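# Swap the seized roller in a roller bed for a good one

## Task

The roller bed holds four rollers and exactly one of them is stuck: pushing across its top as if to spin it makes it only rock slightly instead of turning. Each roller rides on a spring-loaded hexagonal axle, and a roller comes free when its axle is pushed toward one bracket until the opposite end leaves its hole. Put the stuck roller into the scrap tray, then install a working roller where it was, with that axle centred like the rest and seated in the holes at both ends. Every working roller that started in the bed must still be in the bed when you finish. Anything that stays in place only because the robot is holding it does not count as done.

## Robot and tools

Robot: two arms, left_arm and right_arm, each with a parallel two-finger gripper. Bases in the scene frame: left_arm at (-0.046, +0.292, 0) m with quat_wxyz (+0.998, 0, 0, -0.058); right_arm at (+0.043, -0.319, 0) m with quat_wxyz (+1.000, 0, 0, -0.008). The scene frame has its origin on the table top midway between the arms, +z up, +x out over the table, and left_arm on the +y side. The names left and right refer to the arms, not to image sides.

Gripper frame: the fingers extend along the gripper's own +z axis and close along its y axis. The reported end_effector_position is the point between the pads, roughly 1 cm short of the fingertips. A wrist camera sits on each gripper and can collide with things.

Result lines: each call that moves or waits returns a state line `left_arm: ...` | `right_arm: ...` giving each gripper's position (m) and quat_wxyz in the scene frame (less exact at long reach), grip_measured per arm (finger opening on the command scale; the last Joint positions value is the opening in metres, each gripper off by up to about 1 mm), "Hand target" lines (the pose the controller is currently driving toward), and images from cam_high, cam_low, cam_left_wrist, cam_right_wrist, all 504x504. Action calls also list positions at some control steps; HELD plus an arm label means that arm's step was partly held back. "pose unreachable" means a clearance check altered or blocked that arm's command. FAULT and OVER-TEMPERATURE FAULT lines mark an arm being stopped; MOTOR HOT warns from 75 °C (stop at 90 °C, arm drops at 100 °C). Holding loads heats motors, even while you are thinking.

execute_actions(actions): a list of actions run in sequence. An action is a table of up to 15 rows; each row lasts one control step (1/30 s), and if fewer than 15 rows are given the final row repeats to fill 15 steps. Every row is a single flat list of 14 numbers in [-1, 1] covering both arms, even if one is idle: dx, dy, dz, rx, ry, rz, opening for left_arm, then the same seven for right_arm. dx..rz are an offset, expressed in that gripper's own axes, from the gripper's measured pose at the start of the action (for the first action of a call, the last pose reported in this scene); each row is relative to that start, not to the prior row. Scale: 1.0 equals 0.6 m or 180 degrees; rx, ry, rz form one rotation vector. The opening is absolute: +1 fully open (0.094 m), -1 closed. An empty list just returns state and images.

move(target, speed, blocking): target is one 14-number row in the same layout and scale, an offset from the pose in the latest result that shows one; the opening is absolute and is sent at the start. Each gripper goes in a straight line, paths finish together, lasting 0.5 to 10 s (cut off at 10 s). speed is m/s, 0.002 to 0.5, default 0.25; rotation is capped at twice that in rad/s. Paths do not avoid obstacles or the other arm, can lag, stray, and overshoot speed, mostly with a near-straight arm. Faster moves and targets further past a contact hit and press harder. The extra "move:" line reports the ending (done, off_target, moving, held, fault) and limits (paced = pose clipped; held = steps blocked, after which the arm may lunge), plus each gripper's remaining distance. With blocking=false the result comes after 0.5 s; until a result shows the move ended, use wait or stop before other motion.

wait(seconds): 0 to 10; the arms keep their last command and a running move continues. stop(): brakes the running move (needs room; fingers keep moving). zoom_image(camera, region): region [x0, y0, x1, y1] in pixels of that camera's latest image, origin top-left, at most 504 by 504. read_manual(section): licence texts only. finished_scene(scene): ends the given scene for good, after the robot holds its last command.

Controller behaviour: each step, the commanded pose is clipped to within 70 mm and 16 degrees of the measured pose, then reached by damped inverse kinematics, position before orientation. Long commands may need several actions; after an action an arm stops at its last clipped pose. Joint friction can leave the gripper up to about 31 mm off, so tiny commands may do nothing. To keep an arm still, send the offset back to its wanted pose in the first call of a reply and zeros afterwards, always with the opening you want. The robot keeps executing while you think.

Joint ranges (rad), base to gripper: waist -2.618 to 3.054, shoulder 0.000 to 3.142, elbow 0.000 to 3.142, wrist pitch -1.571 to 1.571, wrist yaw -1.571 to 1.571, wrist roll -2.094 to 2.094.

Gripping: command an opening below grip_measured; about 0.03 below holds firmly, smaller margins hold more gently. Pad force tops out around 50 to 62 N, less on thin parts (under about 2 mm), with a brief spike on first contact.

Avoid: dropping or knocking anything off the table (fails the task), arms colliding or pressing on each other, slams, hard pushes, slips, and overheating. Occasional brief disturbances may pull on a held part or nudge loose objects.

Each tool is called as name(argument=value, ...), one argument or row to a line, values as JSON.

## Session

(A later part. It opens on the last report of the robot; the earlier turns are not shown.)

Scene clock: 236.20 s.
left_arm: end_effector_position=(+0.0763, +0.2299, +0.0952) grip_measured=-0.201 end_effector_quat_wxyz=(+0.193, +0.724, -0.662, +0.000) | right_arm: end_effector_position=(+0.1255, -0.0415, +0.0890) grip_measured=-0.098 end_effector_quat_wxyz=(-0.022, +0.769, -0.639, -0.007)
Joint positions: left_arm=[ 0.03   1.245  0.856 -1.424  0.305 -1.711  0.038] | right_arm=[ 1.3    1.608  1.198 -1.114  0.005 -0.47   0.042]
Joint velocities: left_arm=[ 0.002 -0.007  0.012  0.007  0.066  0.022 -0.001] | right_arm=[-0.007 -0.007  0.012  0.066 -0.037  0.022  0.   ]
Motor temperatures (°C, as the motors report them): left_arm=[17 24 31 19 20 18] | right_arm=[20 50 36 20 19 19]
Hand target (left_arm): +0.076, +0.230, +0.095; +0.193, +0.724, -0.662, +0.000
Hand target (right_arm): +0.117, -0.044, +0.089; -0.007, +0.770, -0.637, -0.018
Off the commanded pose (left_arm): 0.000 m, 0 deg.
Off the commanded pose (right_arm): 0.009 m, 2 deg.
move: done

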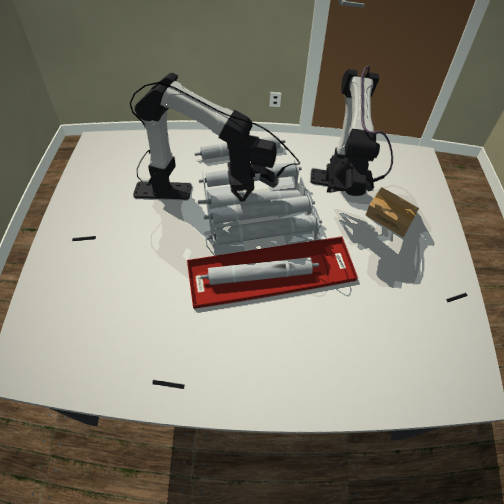

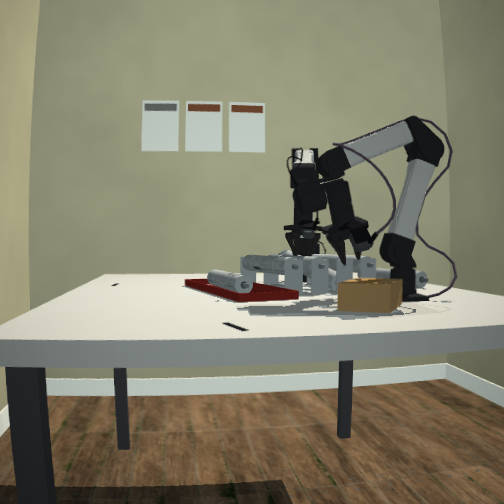

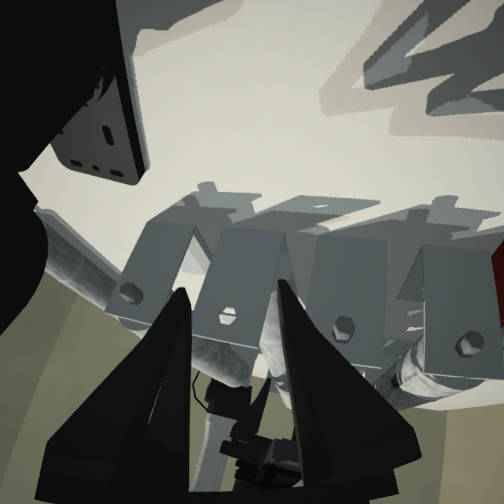

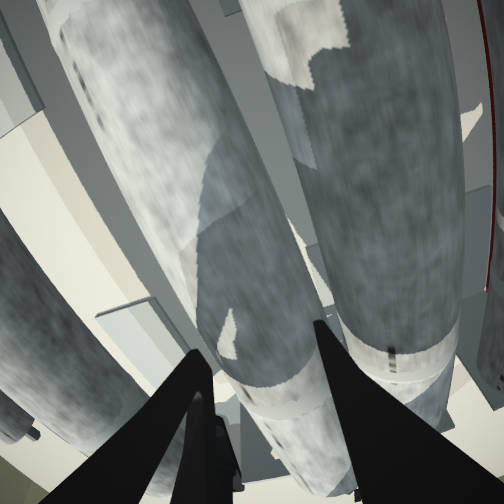

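move(
  target=[0,0,0,0,0,0,-0.2,-0.07,0.005,0,0,0,0,0.15],
  speed=0.04,
)

move(
  target=[0,0,0,0,0,0,-0.2,0,0,0.06,0,0,0,0.15],
  speed=0.03,
)

move(
  target=[0,0,0,0,0,0,-0.2,0,0,0,0,0,0,-0.1],
)

Scene clock: 240.57 s.
left_arm: end_effector_position=(+0.0763, +0.2299, +0.0952) grip_measured=-0.201 end_effector_quat_wxyz=(+0.193, +0.724, -0.662, +0.000) | right_arm: end_effector_position=(+0.1159, -0.0016, +0.0909) grip_measured=+0.148 end_effector_quat_wxyz=(-0.030, +0.769, -0.639, -0.012)
Joint positions: left_arm=[ 0.03   1.245  0.856 -1.424  0.305 -1.711  0.038] | right_arm=[ 1.363  1.727  1.335 -1.115  0.006 -0.408  0.054]
Joint velocities: left_arm=[-0.002 -0.002 -0.002 -0.007 -0.051 -0.022 -0.   ] | right_arm=[-0.027 -0.007 -0.012 -0.095 -0.066  0.022 -0.001]
Motor temperatures (°C, as the motors report them): left_arm=[17 24 31 19 20 18] | right_arm=[20 48 36 20 19 19]
Hand target (left_arm): +0.076, +0.230, +0.095; +0.193, +0.724, -0.662, +0.000
Hand target (right_arm): +0.114, -0.001, +0.090; -0.022, +0.769, -0.639, -0.007
Off the commanded pose (left_arm): 0.000 m, 0 deg.
Off the commanded pose (right_arm): 0.001 m, 1 deg.
move: done

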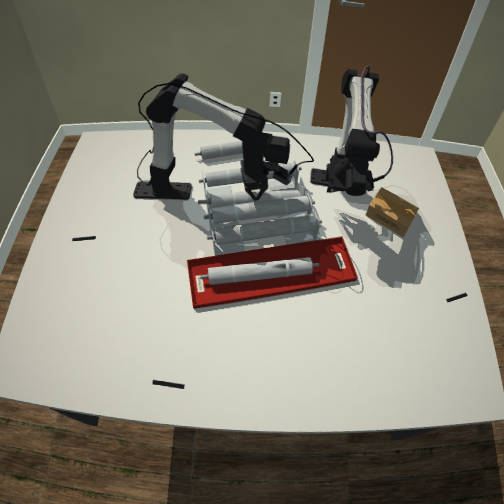

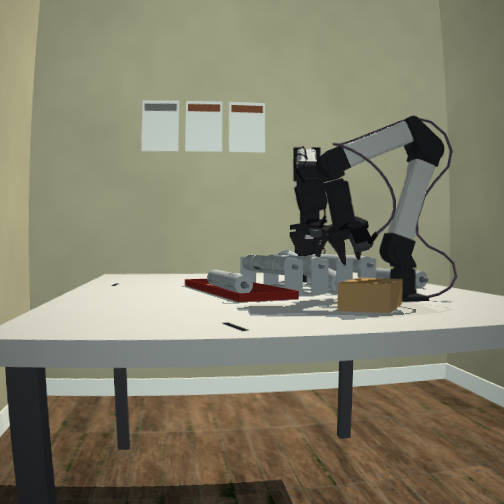

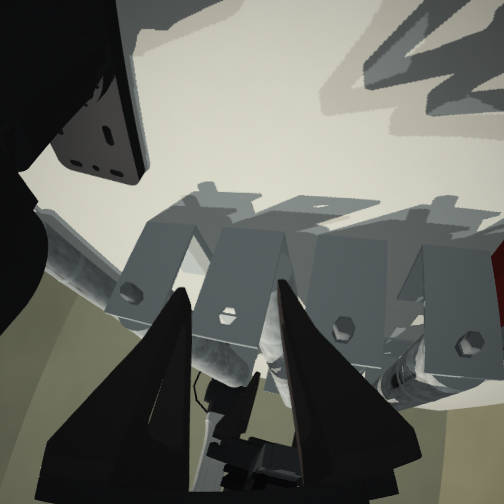

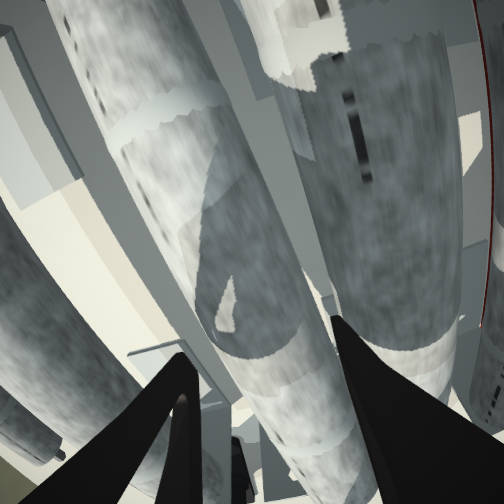

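Scene clock: 242.03 s.
left_arm: end_effector_position=(+0.0763, +0.2299, +0.0952) grip_measured=-0.201 end_effector_quat_wxyz=(+0.193, +0.724, -0.662, +0.000) | right_arm: end_effector_position=(+0.1147, +0.0007, +0.0672) grip_measured=+0.148 end_effector_quat_wxyz=(-0.032, +0.769, -0.639, -0.019)
Joint positions: left_arm=[ 0.03   1.245  0.856 -1.424  0.305 -1.711  0.038] | right_arm=[ 1.363  1.743  1.258 -1.012 -0.004 -0.408  0.054]
Joint velocities: left_arm=[-0.012 -0.012 -0.007  0.037  0.022 -0.051  0.   ] | right_arm=[-0.017  0.022 -0.002 -0.022 -0.007  0.022 -0.   ]
Motor temperatures (°C, as the motors report them): left_arm=[17 24 31 19 20 18] | right_arm=[20 48 36 20 19 19]
Hand target (left_arm): +0.076, +0.230, +0.095; +0.193, +0.724, -0.662, +0.000
Hand target (right_arm): +0.117, -0.000, +0.055; -0.030, +0.769, -0.639, -0.012
Off the commanded pose (left_arm): 0.000 m, 0 deg.
Off the commanded pose (right_arm): 0.012 m, 1 deg.
move: off_target (right_arm)

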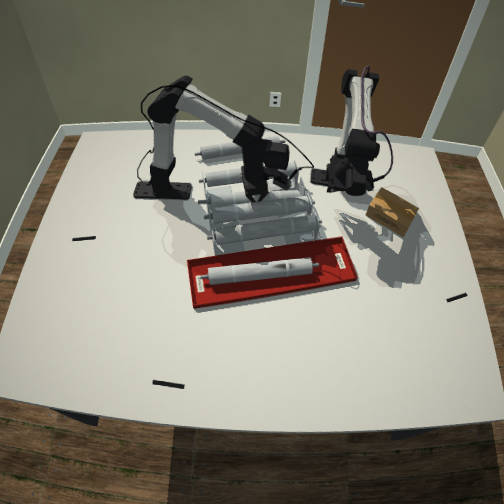

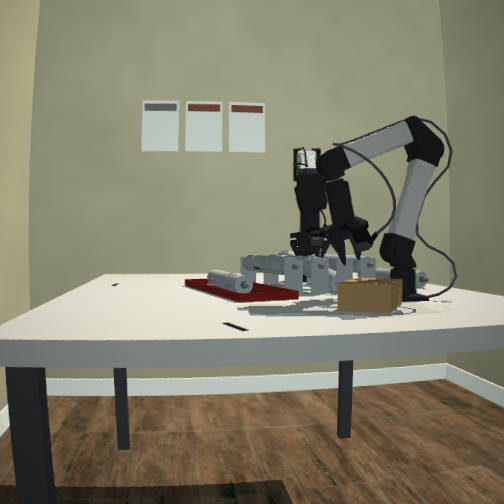

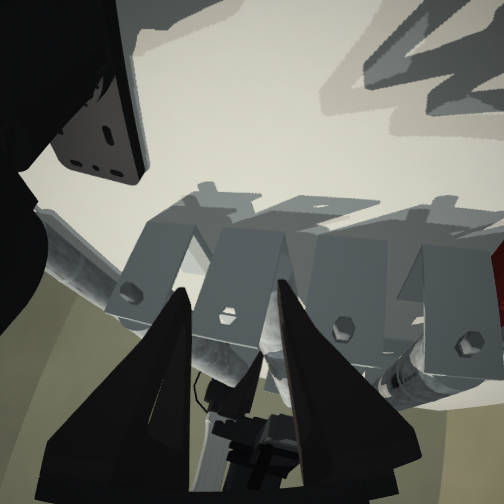

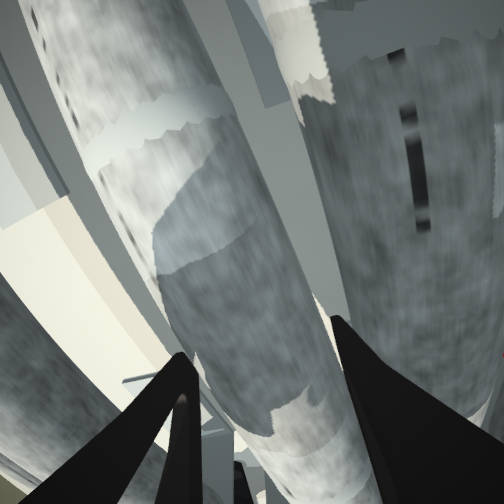

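Scene clock: 242.53 s.
left_arm: end_effector_position=(+0.0763, +0.2299, +0.0952) grip_measured=-0.201 end_effector_quat_wxyz=(+0.193, +0.724, -0.662, +0.000) | right_arm: end_effector_position=(+0.1149, +0.0007, +0.0672) grip_measured=+0.002 end_effector_quat_wxyz=(-0.032, +0.770, -0.637, -0.018)
Joint positions: left_arm=[ 0.03   1.245  0.856 -1.424  0.305 -1.711  0.038] | right_arm=[ 1.363  1.743  1.258 -1.011 -0.003 -0.411  0.047]
Joint velocities: left_arm=[ 0.002 -0.002  0.002  0.007  0.066  0.022  0.   ] | right_arm=[-0.012 -0.007 -0.012  0.022 -0.007  0.11  -0.   ]
Motor temperatures (°C, as the motors report them): left_arm=[17 24 31 19 20 18] | right_arm=[20 48 36 20 19 19]
Hand target (left_arm): +0.076, +0.230, +0.095; +0.193, +0.724, -0.662, +0.000
Hand target (right_arm): +0.115, +0.001, +0.067; -0.032, +0.769, -0.639, -0.019
Off the commanded pose (left_arm): 0.000 m, 0 deg.
Off the commanded pose (right_arm): 0.000 m, 0 deg.
move: done

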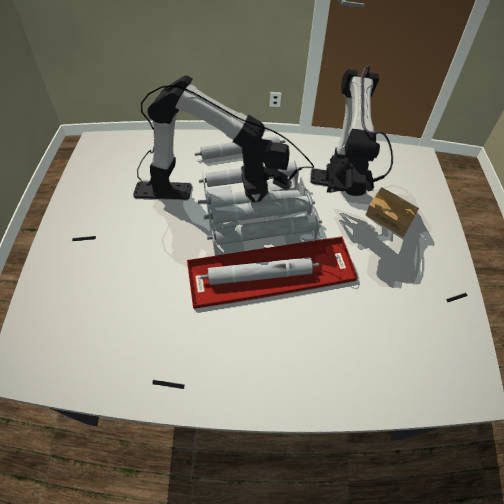

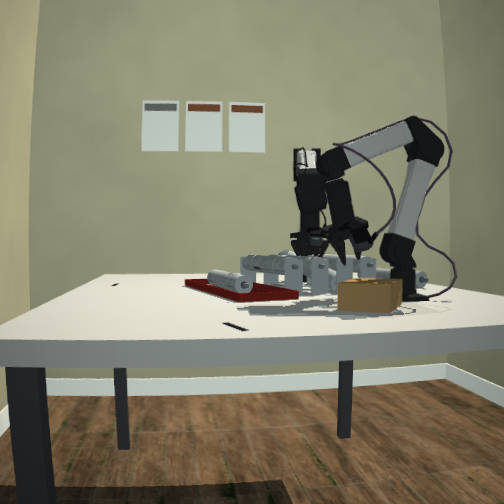

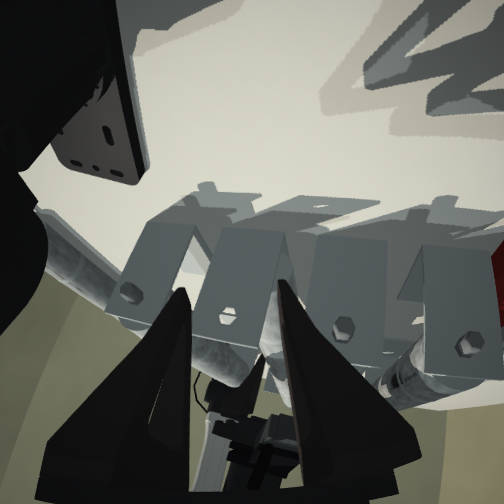

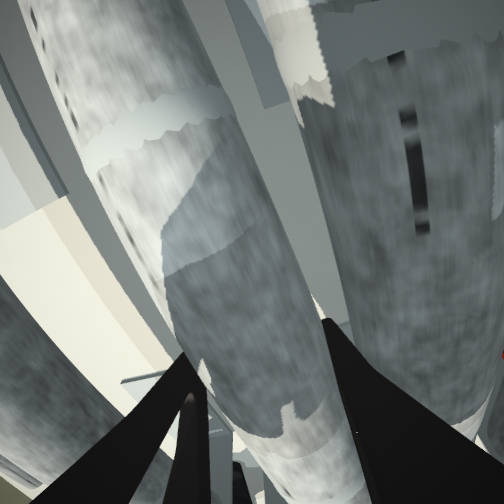

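move(
  target=[0,0,0,0,0,0,-0.2,0,0,-0.045,0,0,0,-0.1],
  speed=0.02,
)

move(
  target=[0,0,0,0,0,0,-0.2,0,0.04,-0.025,0,0,0,-0.1],
  speed=0.02,
)

zoom_image(
  camera="cam_left_wrist",
  region=[160,270,380,420],
)

zoom_image(
  camera="cam_high",
  region=[170,120,370,300],
)

Scene clock: 247.87 s.
left_arm: end_effector_position=(+0.0763, +0.2299, +0.0952) grip_measured=-0.201 end_effector_quat_wxyz=(+0.193, +0.724, -0.662, +0.000) | right_arm: end_effector_position=(+0.1155, -0.0003, +0.0732) grip_measured=+0.002 end_effector_quat_wxyz=(-0.029, +0.771, -0.636, -0.014)
Joint positions: left_arm=[ 0.03   1.245  0.856 -1.424  0.305 -1.711  0.038] | right_arm=[ 1.363  1.743  1.283 -1.046  0.002 -0.415  0.047]
Joint velocities: left_arm=[ 0.012  0.002 -0.002  0.022  0.095 -0.022  0.001] | right_arm=[ 0.017  0.002 -0.007  0.007 -0.037 -0.051  0.   ]
Motor temperatures (°C, as the motors report them): left_arm=[17 24 31 19 20 18] | right_arm=[20 47 36 20 19 19]
Hand target (left_arm): +0.076, +0.230, +0.095; +0.193, +0.724, -0.662, +0.000
Hand target (right_arm): +0.114, -0.001, +0.093; -0.033, +0.770, -0.637, -0.018
Off the commanded pose (left_arm): 0.000 m, 0 deg.
Off the commanded pose (right_arm): 0.021 m, 1 deg.
move: off_target (right_arm)

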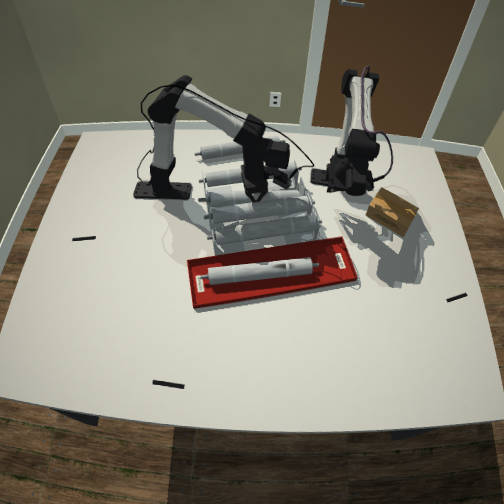

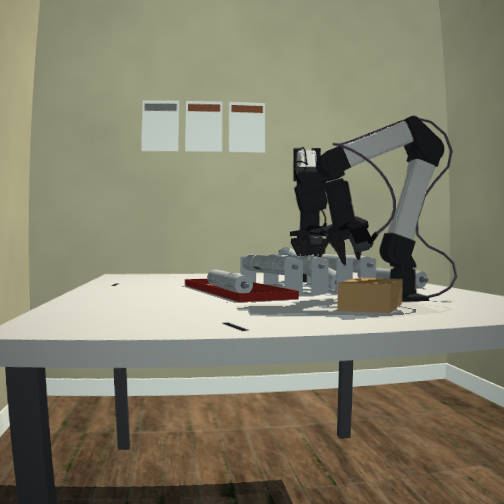

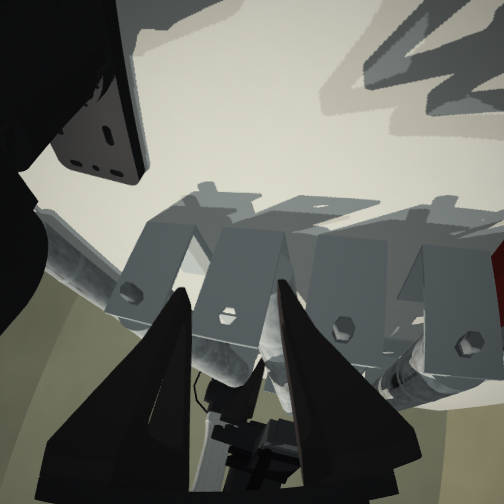

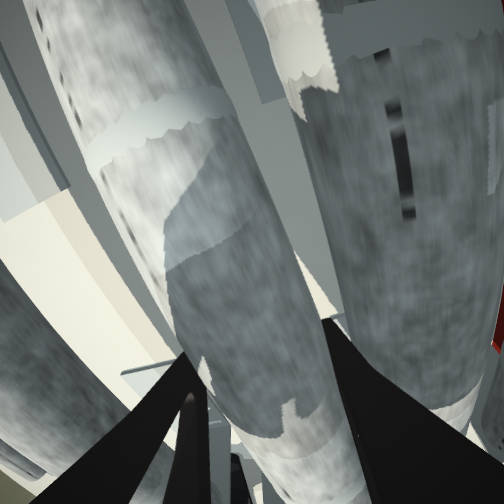

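Scene clock: 249.53 s.
left_arm: end_effector_position=(+0.0763, +0.2299, +0.0952) grip_measured=-0.201 end_effector_quat_wxyz=(+0.193, +0.724, -0.662, +0.000) | right_arm: end_effector_position=(+0.1048, -0.0025, +0.0756) grip_measured=+0.002 end_effector_quat_wxyz=(-0.035, +0.770, -0.637, +0.007)
Joint positions: left_arm=[ 0.03   1.245  0.856 -1.424  0.305 -1.711  0.038] | right_arm=[ 1.418  1.735  1.283 -1.066  0.047 -0.36   0.047]
Joint velocities: left_arm=[-0.007 -0.012  0.012  0.007 -0.007  0.007 -0.001] | right_arm=[ 0.007  0.007 -0.017  0.037  0.037  0.037 -0.001]
Motor temperatures (°C, as the motors report them): left_arm=[17 24 31 19 20 18] | right_arm=[20 47 36 20 19 19]
Hand target (left_arm): +0.076, +0.230, +0.095; +0.193, +0.724, -0.662, +0.000
Hand target (right_arm): +0.092, -0.006, +0.087; -0.029, +0.771, -0.636, -0.013
Off the commanded pose (left_arm): 0.000 m, 0 deg.
Off the commanded pose (right_arm): 0.018 m, 2 deg.
move: off_target (right_arm)

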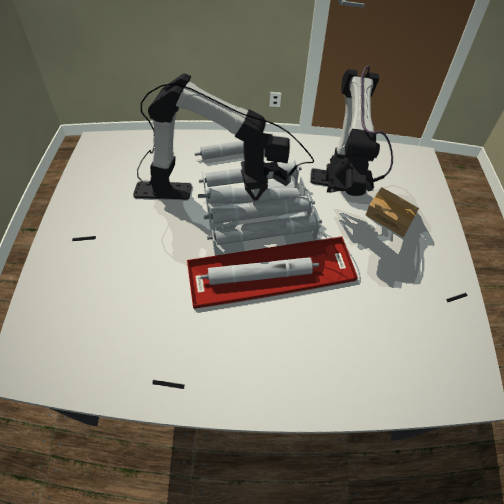

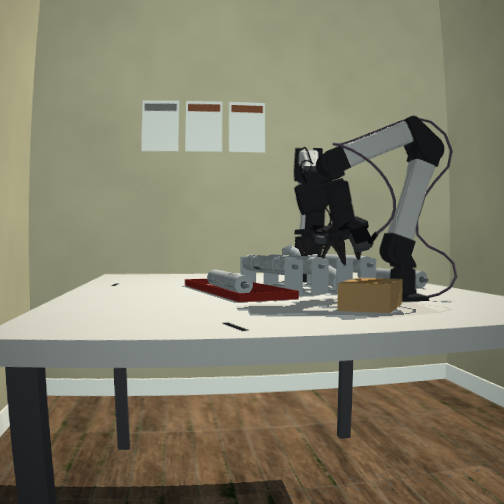

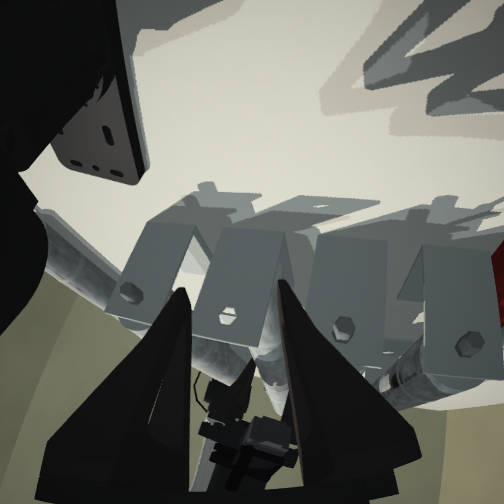

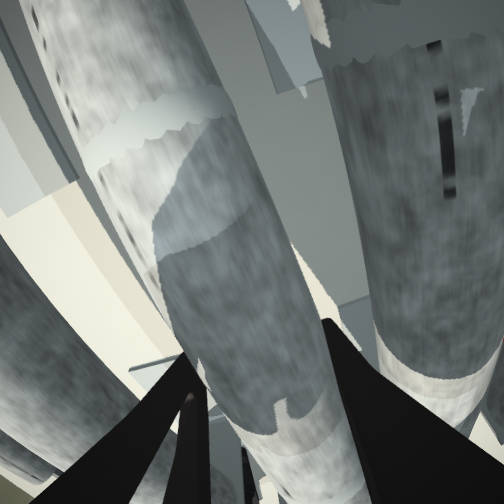

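Region (160, 270, 380, 420) of cam_left_wrist's 504x504 image, scaled by 2.291, with more detail than that image has; it fills the top 344 rows of this view, and the rest is white.

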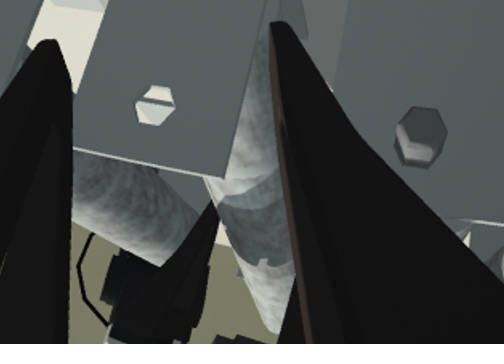

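Region (170, 120, 370, 300) of cam_high's 504x504 image, scaled by 2.520, with more detail than that image has; it fills the top 454 rows of this view, and the rest is white.

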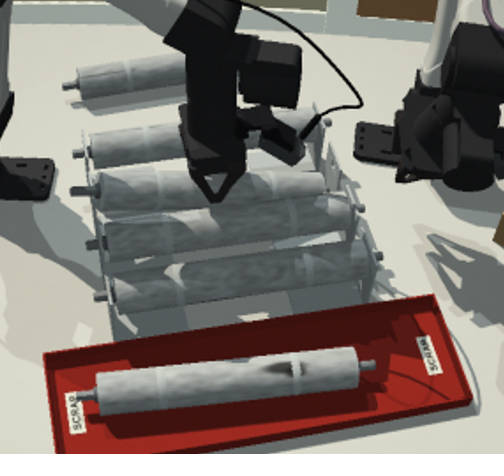

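move(
  target=[0,0,0,0,0,0,-0.2,-0.01,0.04,-0.05,0,-0.035,0,-0.1],
  speed=0.015,
)

zoom_image(
  camera="cam_left_wrist",
  region=[160,270,380,420],
)

zoom_image(
  camera="cam_high",
  region=[170,120,370,300],
)

Scene clock: 256.77 s.
left_arm: end_effector_position=(+0.0763, +0.2299, +0.0952) grip_measured=-0.201 end_effector_quat_wxyz=(+0.193, +0.724, -0.662, +0.000) | right_arm: end_effector_position=(+0.0824, -0.0125, +0.0897) grip_measured=+0.000 end_effector_quat_wxyz=(-0.041, +0.769, -0.637, -0.010)
Joint positions: left_arm=[ 0.03   1.245  0.856 -1.424  0.305 -1.711  0.038] | right_arm=[ 1.473  1.652  1.245 -1.085  0.028 -0.302  0.047]
Joint velocities: left_arm=[-0.017  0.007  0.002  0.022 -0.022 -0.022  0.   ] | right_arm=[-0.007 -0.032 -0.002  0.051 -0.051  0.022 -0.001]
Motor temperatures (°C, as the motors report them): left_arm=[17 24 31 19 20 18] | right_arm=[20 48 36 20 19 19]
Hand target (left_arm): +0.076, +0.230, +0.095; +0.193, +0.724, -0.662, +0.000
Hand target (right_arm): +0.078, -0.003, +0.104; -0.068, +0.770, -0.633, -0.035
Off the commanded pose (left_arm): 0.000 m, 0 deg.
Off the commanded pose (right_arm): 0.018 m, 4 deg.
move: off_target (right_arm)

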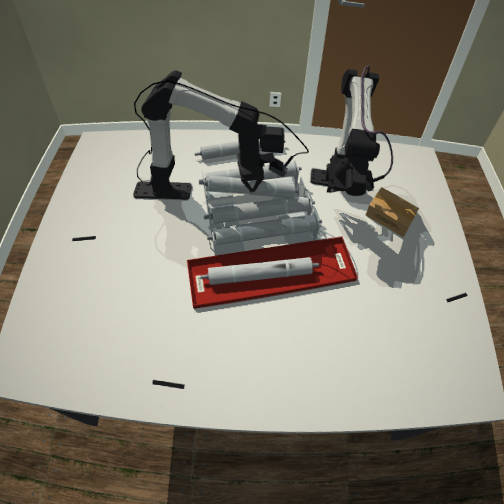

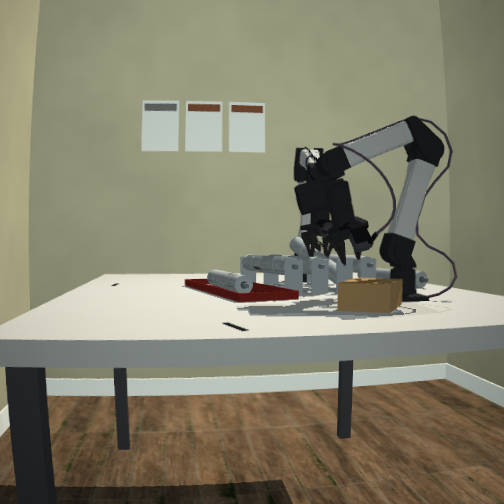

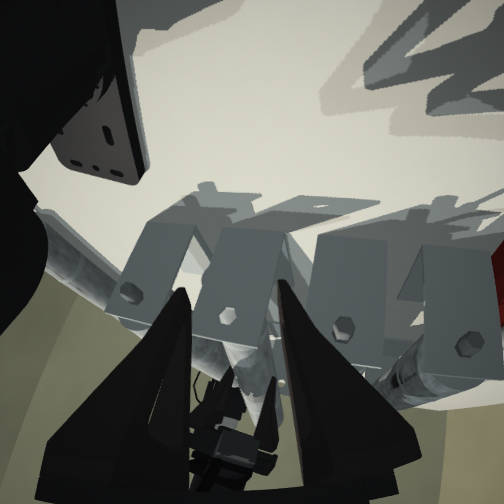

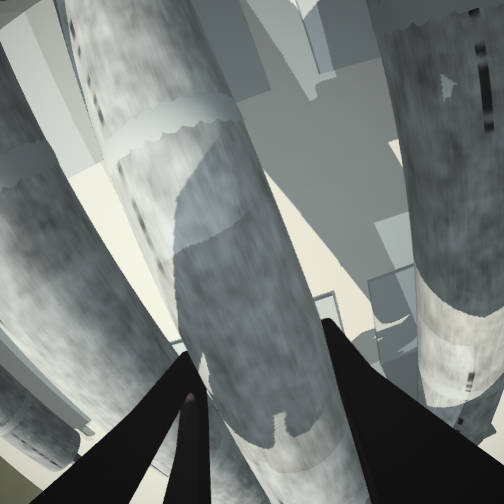

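Region (160, 270, 380, 420) of cam_left_wrist's 504x504 image, scaled by 2.291, with more detail than that image has; it fills the top 344 rows of this view, and the rest is white.

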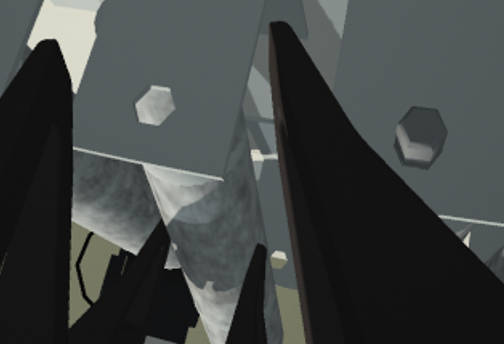

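Region (170, 120, 370, 300) of cam_high's 504x504 image, scaled by 2.520, with more detail than that image has; it fills the top 454 rows of this view, and the rest is white.

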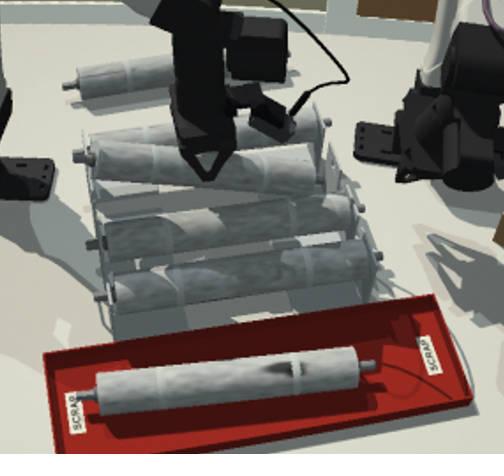

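move(
  target=[0,0,0,0,0,0,-0.2,0.005,-0.02,-0.08,0,-0.07,0,-0.1],
  speed=0.03,
)

zoom_image(
  camera="cam_low",
  region=[220,190,400,320],
)

Scene clock: 262.77 s.
left_arm: end_effector_position=(+0.0763, +0.2299, +0.0952) grip_measured=-0.201 end_effector_quat_wxyz=(+0.193, +0.724, -0.662, +0.000) | right_arm: end_effector_position=(+0.0900, -0.0281, +0.1225) grip_measured=+0.000 end_effector_quat_wxyz=(-0.072, +0.768, -0.633, -0.069)
Joint positions: left_arm=[ 0.03   1.245  0.856 -1.424  0.305 -1.711  0.038] | right_arm=[ 1.395  1.48   1.189 -1.087 -0.052 -0.38   0.047]
Joint velocities: left_arm=[-0.012  0.002 -0.002  0.051  0.007 -0.051  0.   ] | right_arm=[ 0.007 -0.017  0.007 -0.081 -0.051 -0.066 -0.   ]
Motor temperatures (°C, as the motors report them): left_arm=[17 24 32 19 20 18] | right_arm=[20 48 36 20 19 19]
Hand target (left_arm): +0.076, +0.230, +0.095; +0.193, +0.724, -0.662, +0.000
Hand target (right_arm): +0.092, -0.017, +0.139; -0.109, +0.765, -0.628, -0.095
Off the commanded pose (left_arm): 0.000 m, 0 deg.
Off the commanded pose (right_arm): 0.019 m, 5 deg.
move: off_target (right_arm)

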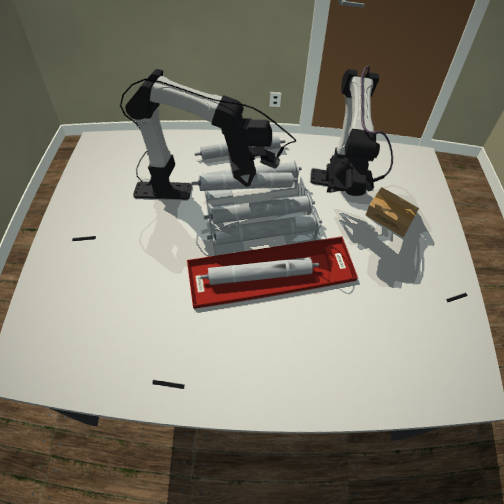

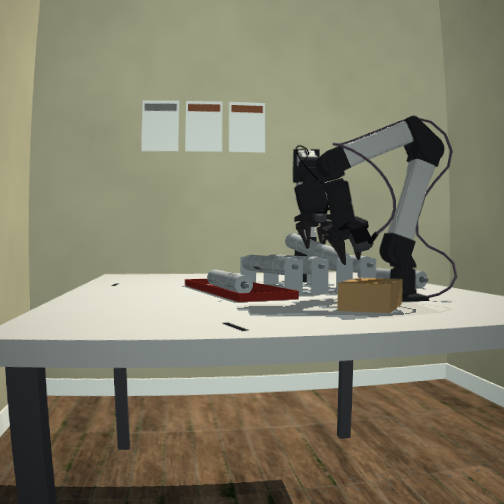

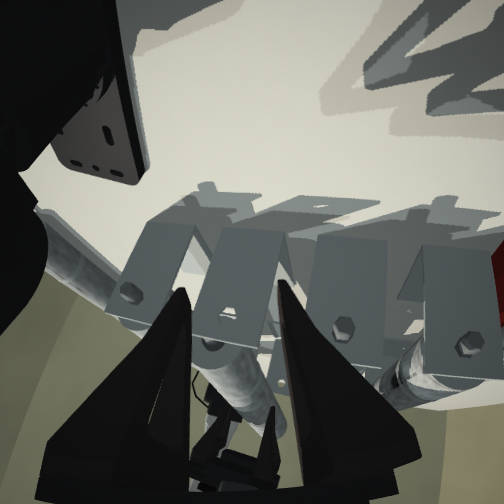

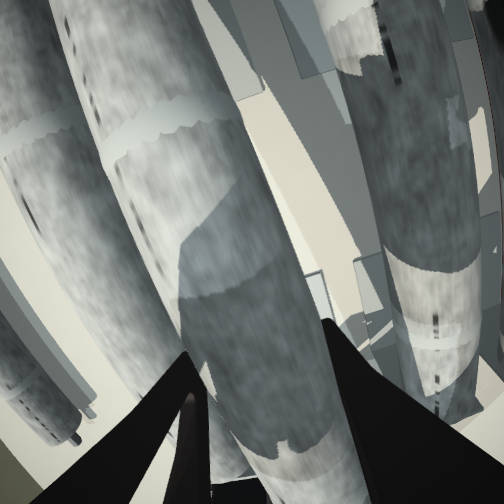

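Region (220, 190, 400, 320) of cam_low's 504x504 image, scaled by 2.800, with more detail than that image has.

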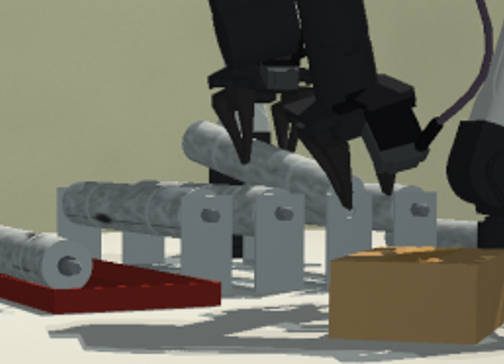

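move(
  target=[0,0,0,0,0,0,-0.2,0,-0.015,-0.065,0,-0.04,0,-0.1],
  speed=0.03,
)

move(
  target=[0,0,0,0,0,0,-0.2,-0.06,0,-0.02,0,-0.03,0,-0.1],
  speed=0.03,
)

zoom_image(
  camera="cam_high",
  region=[170,120,370,300],
)

Scene clock: 268.43 s.
left_arm: end_effector_position=(+0.0763, +0.2299, +0.0952) grip_measured=-0.201 end_effector_quat_wxyz=(+0.193, +0.724, -0.662, +0.000) | right_arm: end_effector_position=(+0.0975, -0.0441, +0.1409) grip_measured=+0.000 end_effector_quat_wxyz=(-0.075, +0.766, -0.632, -0.091)
Joint positions: left_arm=[ 0.03   1.245  0.856 -1.424  0.305 -1.711  0.038] | right_arm=[ 1.328  1.403  1.189 -1.142 -0.102 -0.438  0.047]
Joint velocities: left_arm=[ 0.022  0.002 -0.017 -0.037 -0.022  0.037 -0.001] | right_arm=[-0.007  0.002  0.002  0.007 -0.022 -0.007 -0.   ]
Motor temperatures (°C, as the motors report them): left_arm=[17 24 32 19 20 18] | right_arm=[20 47 36 21 19 19]
Hand target (left_arm): +0.076, +0.230, +0.095; +0.193, +0.724, -0.662, +0.000
Hand target (right_arm): +0.099, -0.034, +0.161; -0.111, +0.763, -0.626, -0.117
Off the commanded pose (left_arm): 0.000 m, 0 deg.
Off the commanded pose (right_arm): 0.022 m, 5 deg.
move: off_target (right_arm)

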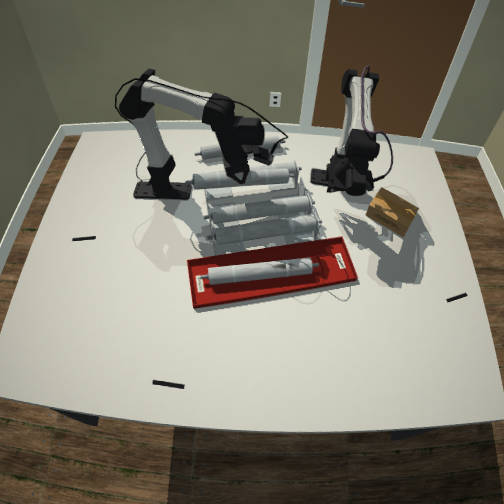

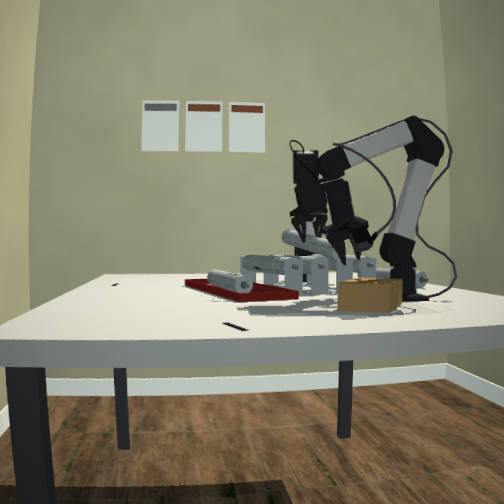

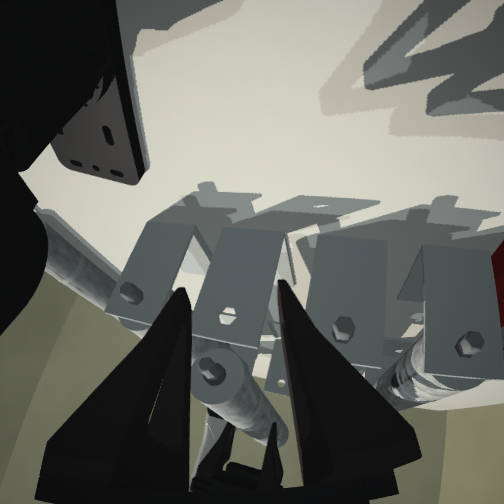

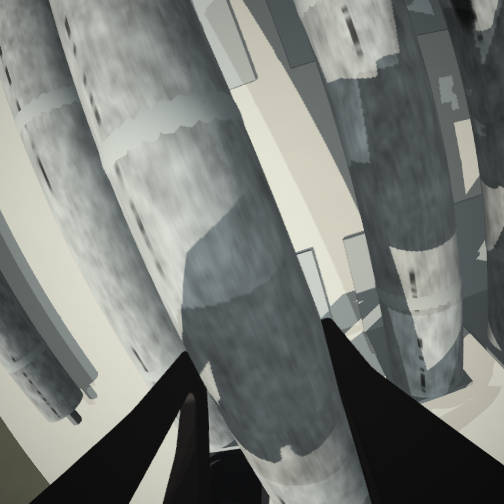

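Scene clock: 270.23 s.
left_arm: end_effector_position=(+0.0763, +0.2299, +0.0952) grip_measured=-0.201 end_effector_quat_wxyz=(+0.193, +0.724, -0.662, +0.000) | right_arm: end_effector_position=(+0.0906, -0.0381, +0.1392) grip_measured=+0.000 end_effector_quat_wxyz=(-0.059, +0.764, -0.636, -0.093)
Joint positions: left_arm=[ 0.03   1.245  0.856 -1.424  0.305 -1.711  0.038] | right_arm=[ 1.349  1.442  1.219 -1.157 -0.115 -0.41   0.047]
Joint velocities: left_arm=[-0.012 -0.002 -0.027  0.007  0.037  0.007 -0.001] | right_arm=[ 0.002 -0.007 -0.017  0.022 -0.022  0.007  0.001]
Motor temperatures (°C, as the motors report them): left_arm=[17 24 32 19 20 18] | right_arm=[20 47 37 21 19 19]
Hand target (left_arm): +0.076, +0.230, +0.095; +0.193, +0.724, -0.662, +0.000
Hand target (right_arm): +0.090, -0.015, +0.162; -0.104, +0.761, -0.627, -0.127
Off the commanded pose (left_arm): 0.000 m, 0 deg.
Off the commanded pose (right_arm): 0.034 m, 7 deg.
move: off_target (right_arm)

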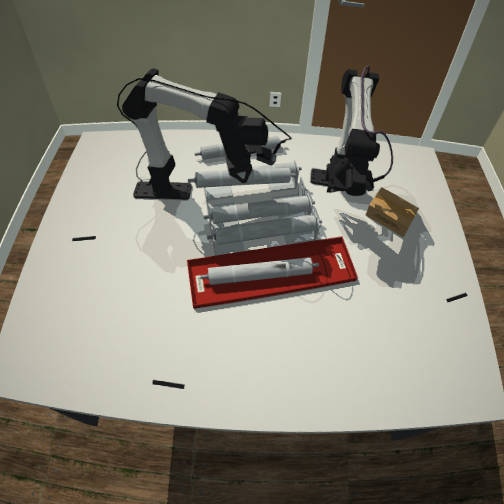

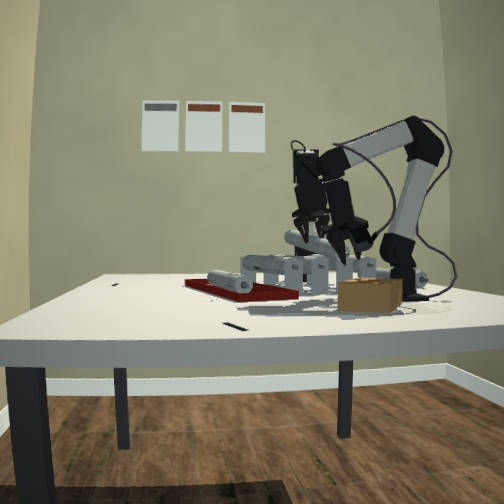

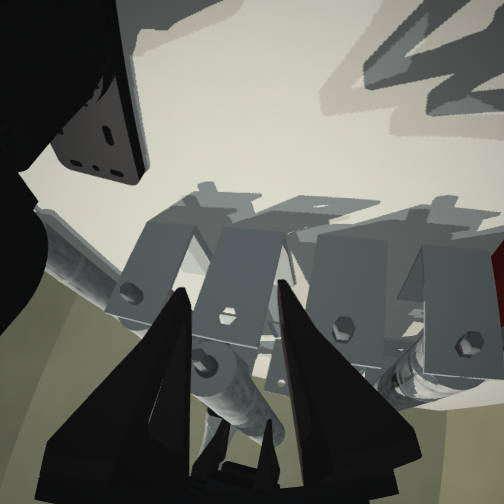

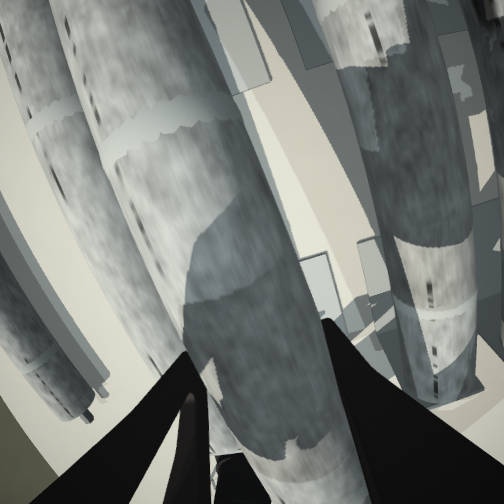

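Region (170, 120, 370, 300) of cam_high's 504x504 image, scaled by 2.520, with more detail than that image has; it fills the top 454 rows of this view, and the rest is white.

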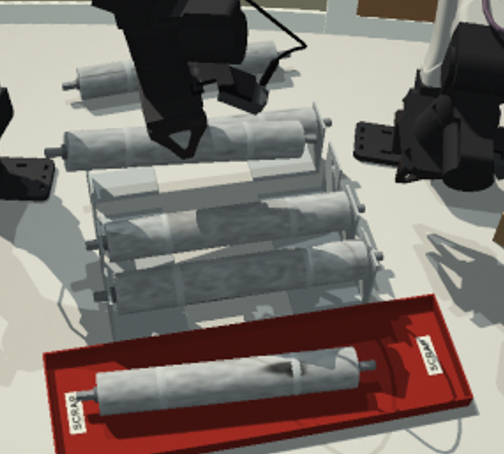

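move(
  target=[0,0,0,0,0,0,-0.2,-0.11,-0.03,-0.02,0,-0.03,0,-0.1],
  speed=0.04,
)

zoom_image(
  camera="cam_high",
  region=[170,120,370,300],
)

Scene clock: 274.20 s.
left_arm: end_effector_position=(+0.0763, +0.2299, +0.0952) grip_measured=-0.201 end_effector_quat_wxyz=(+0.193, +0.724, -0.662, +0.000) | right_arm: end_effector_position=(+0.0964, -0.0128, +0.1421) grip_measured=+0.000 end_effector_quat_wxyz=(-0.027, +0.763, -0.641, -0.079)
Joint positions: left_arm=[ 0.03   1.245  0.856 -1.424  0.305 -1.711  0.038] | right_arm=[ 1.349  1.607  1.397 -1.242 -0.117 -0.404  0.047]
Joint velocities: left_arm=[ 0.012  0.017 -0.012 -0.051  0.037 -0.007 -0.   ] | right_arm=[-0.017  0.012  0.002 -0.022  0.022  0.007 -0.001]
Motor temperatures (°C, as the motors report them): left_arm=[17 24 32 19 20 18] | right_arm=[20 46 38 21 19 19]
Hand target (left_arm): +0.076, +0.230, +0.095; +0.193, +0.724, -0.662, +0.000
Hand target (right_arm): +0.096, +0.022, +0.168; -0.088, +0.760, -0.631, -0.130
Off the commanded pose (left_arm): 0.000 m, 0 deg.
Off the commanded pose (right_arm): 0.045 m, 9 deg.
move: off_target (right_arm)

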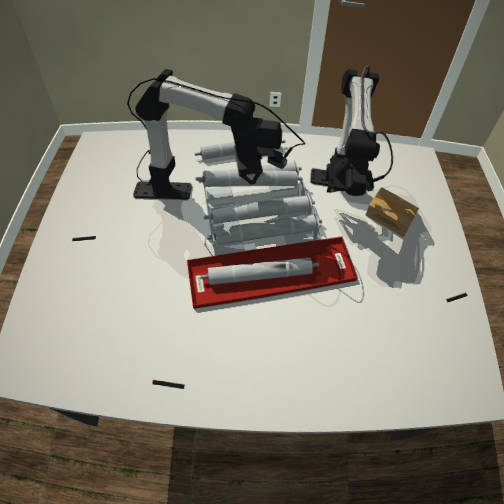

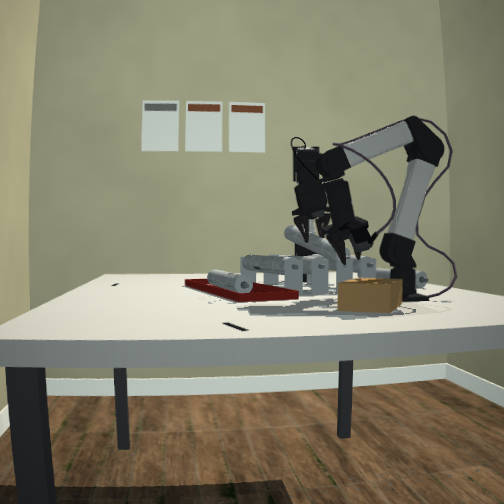

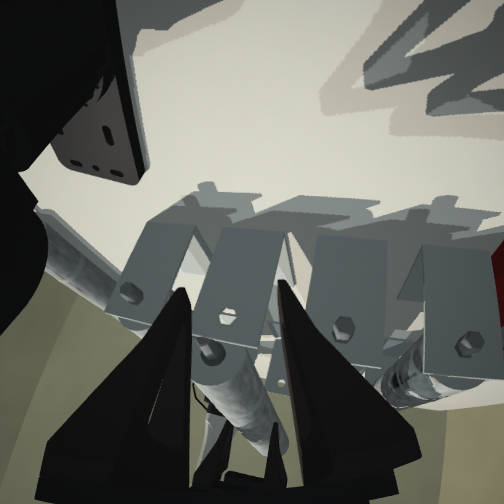

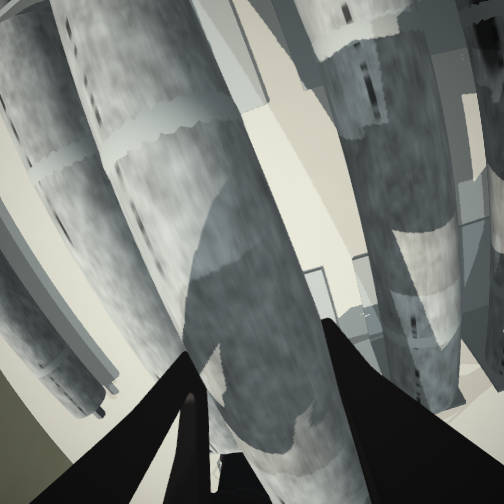

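Region (170, 120, 370, 300) of cam_high's 504x504 image, scaled by 2.520, with more detail than that image has; it fills the top 454 rows of this view, and the rest is white.

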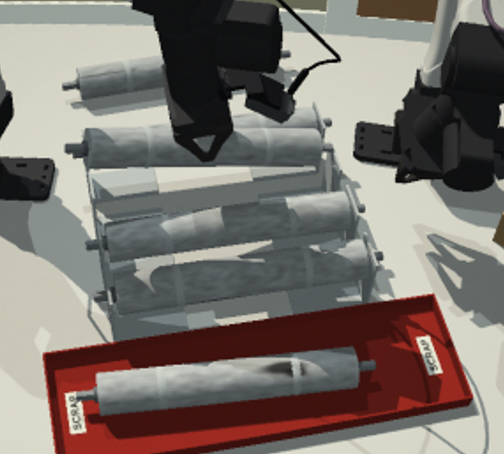

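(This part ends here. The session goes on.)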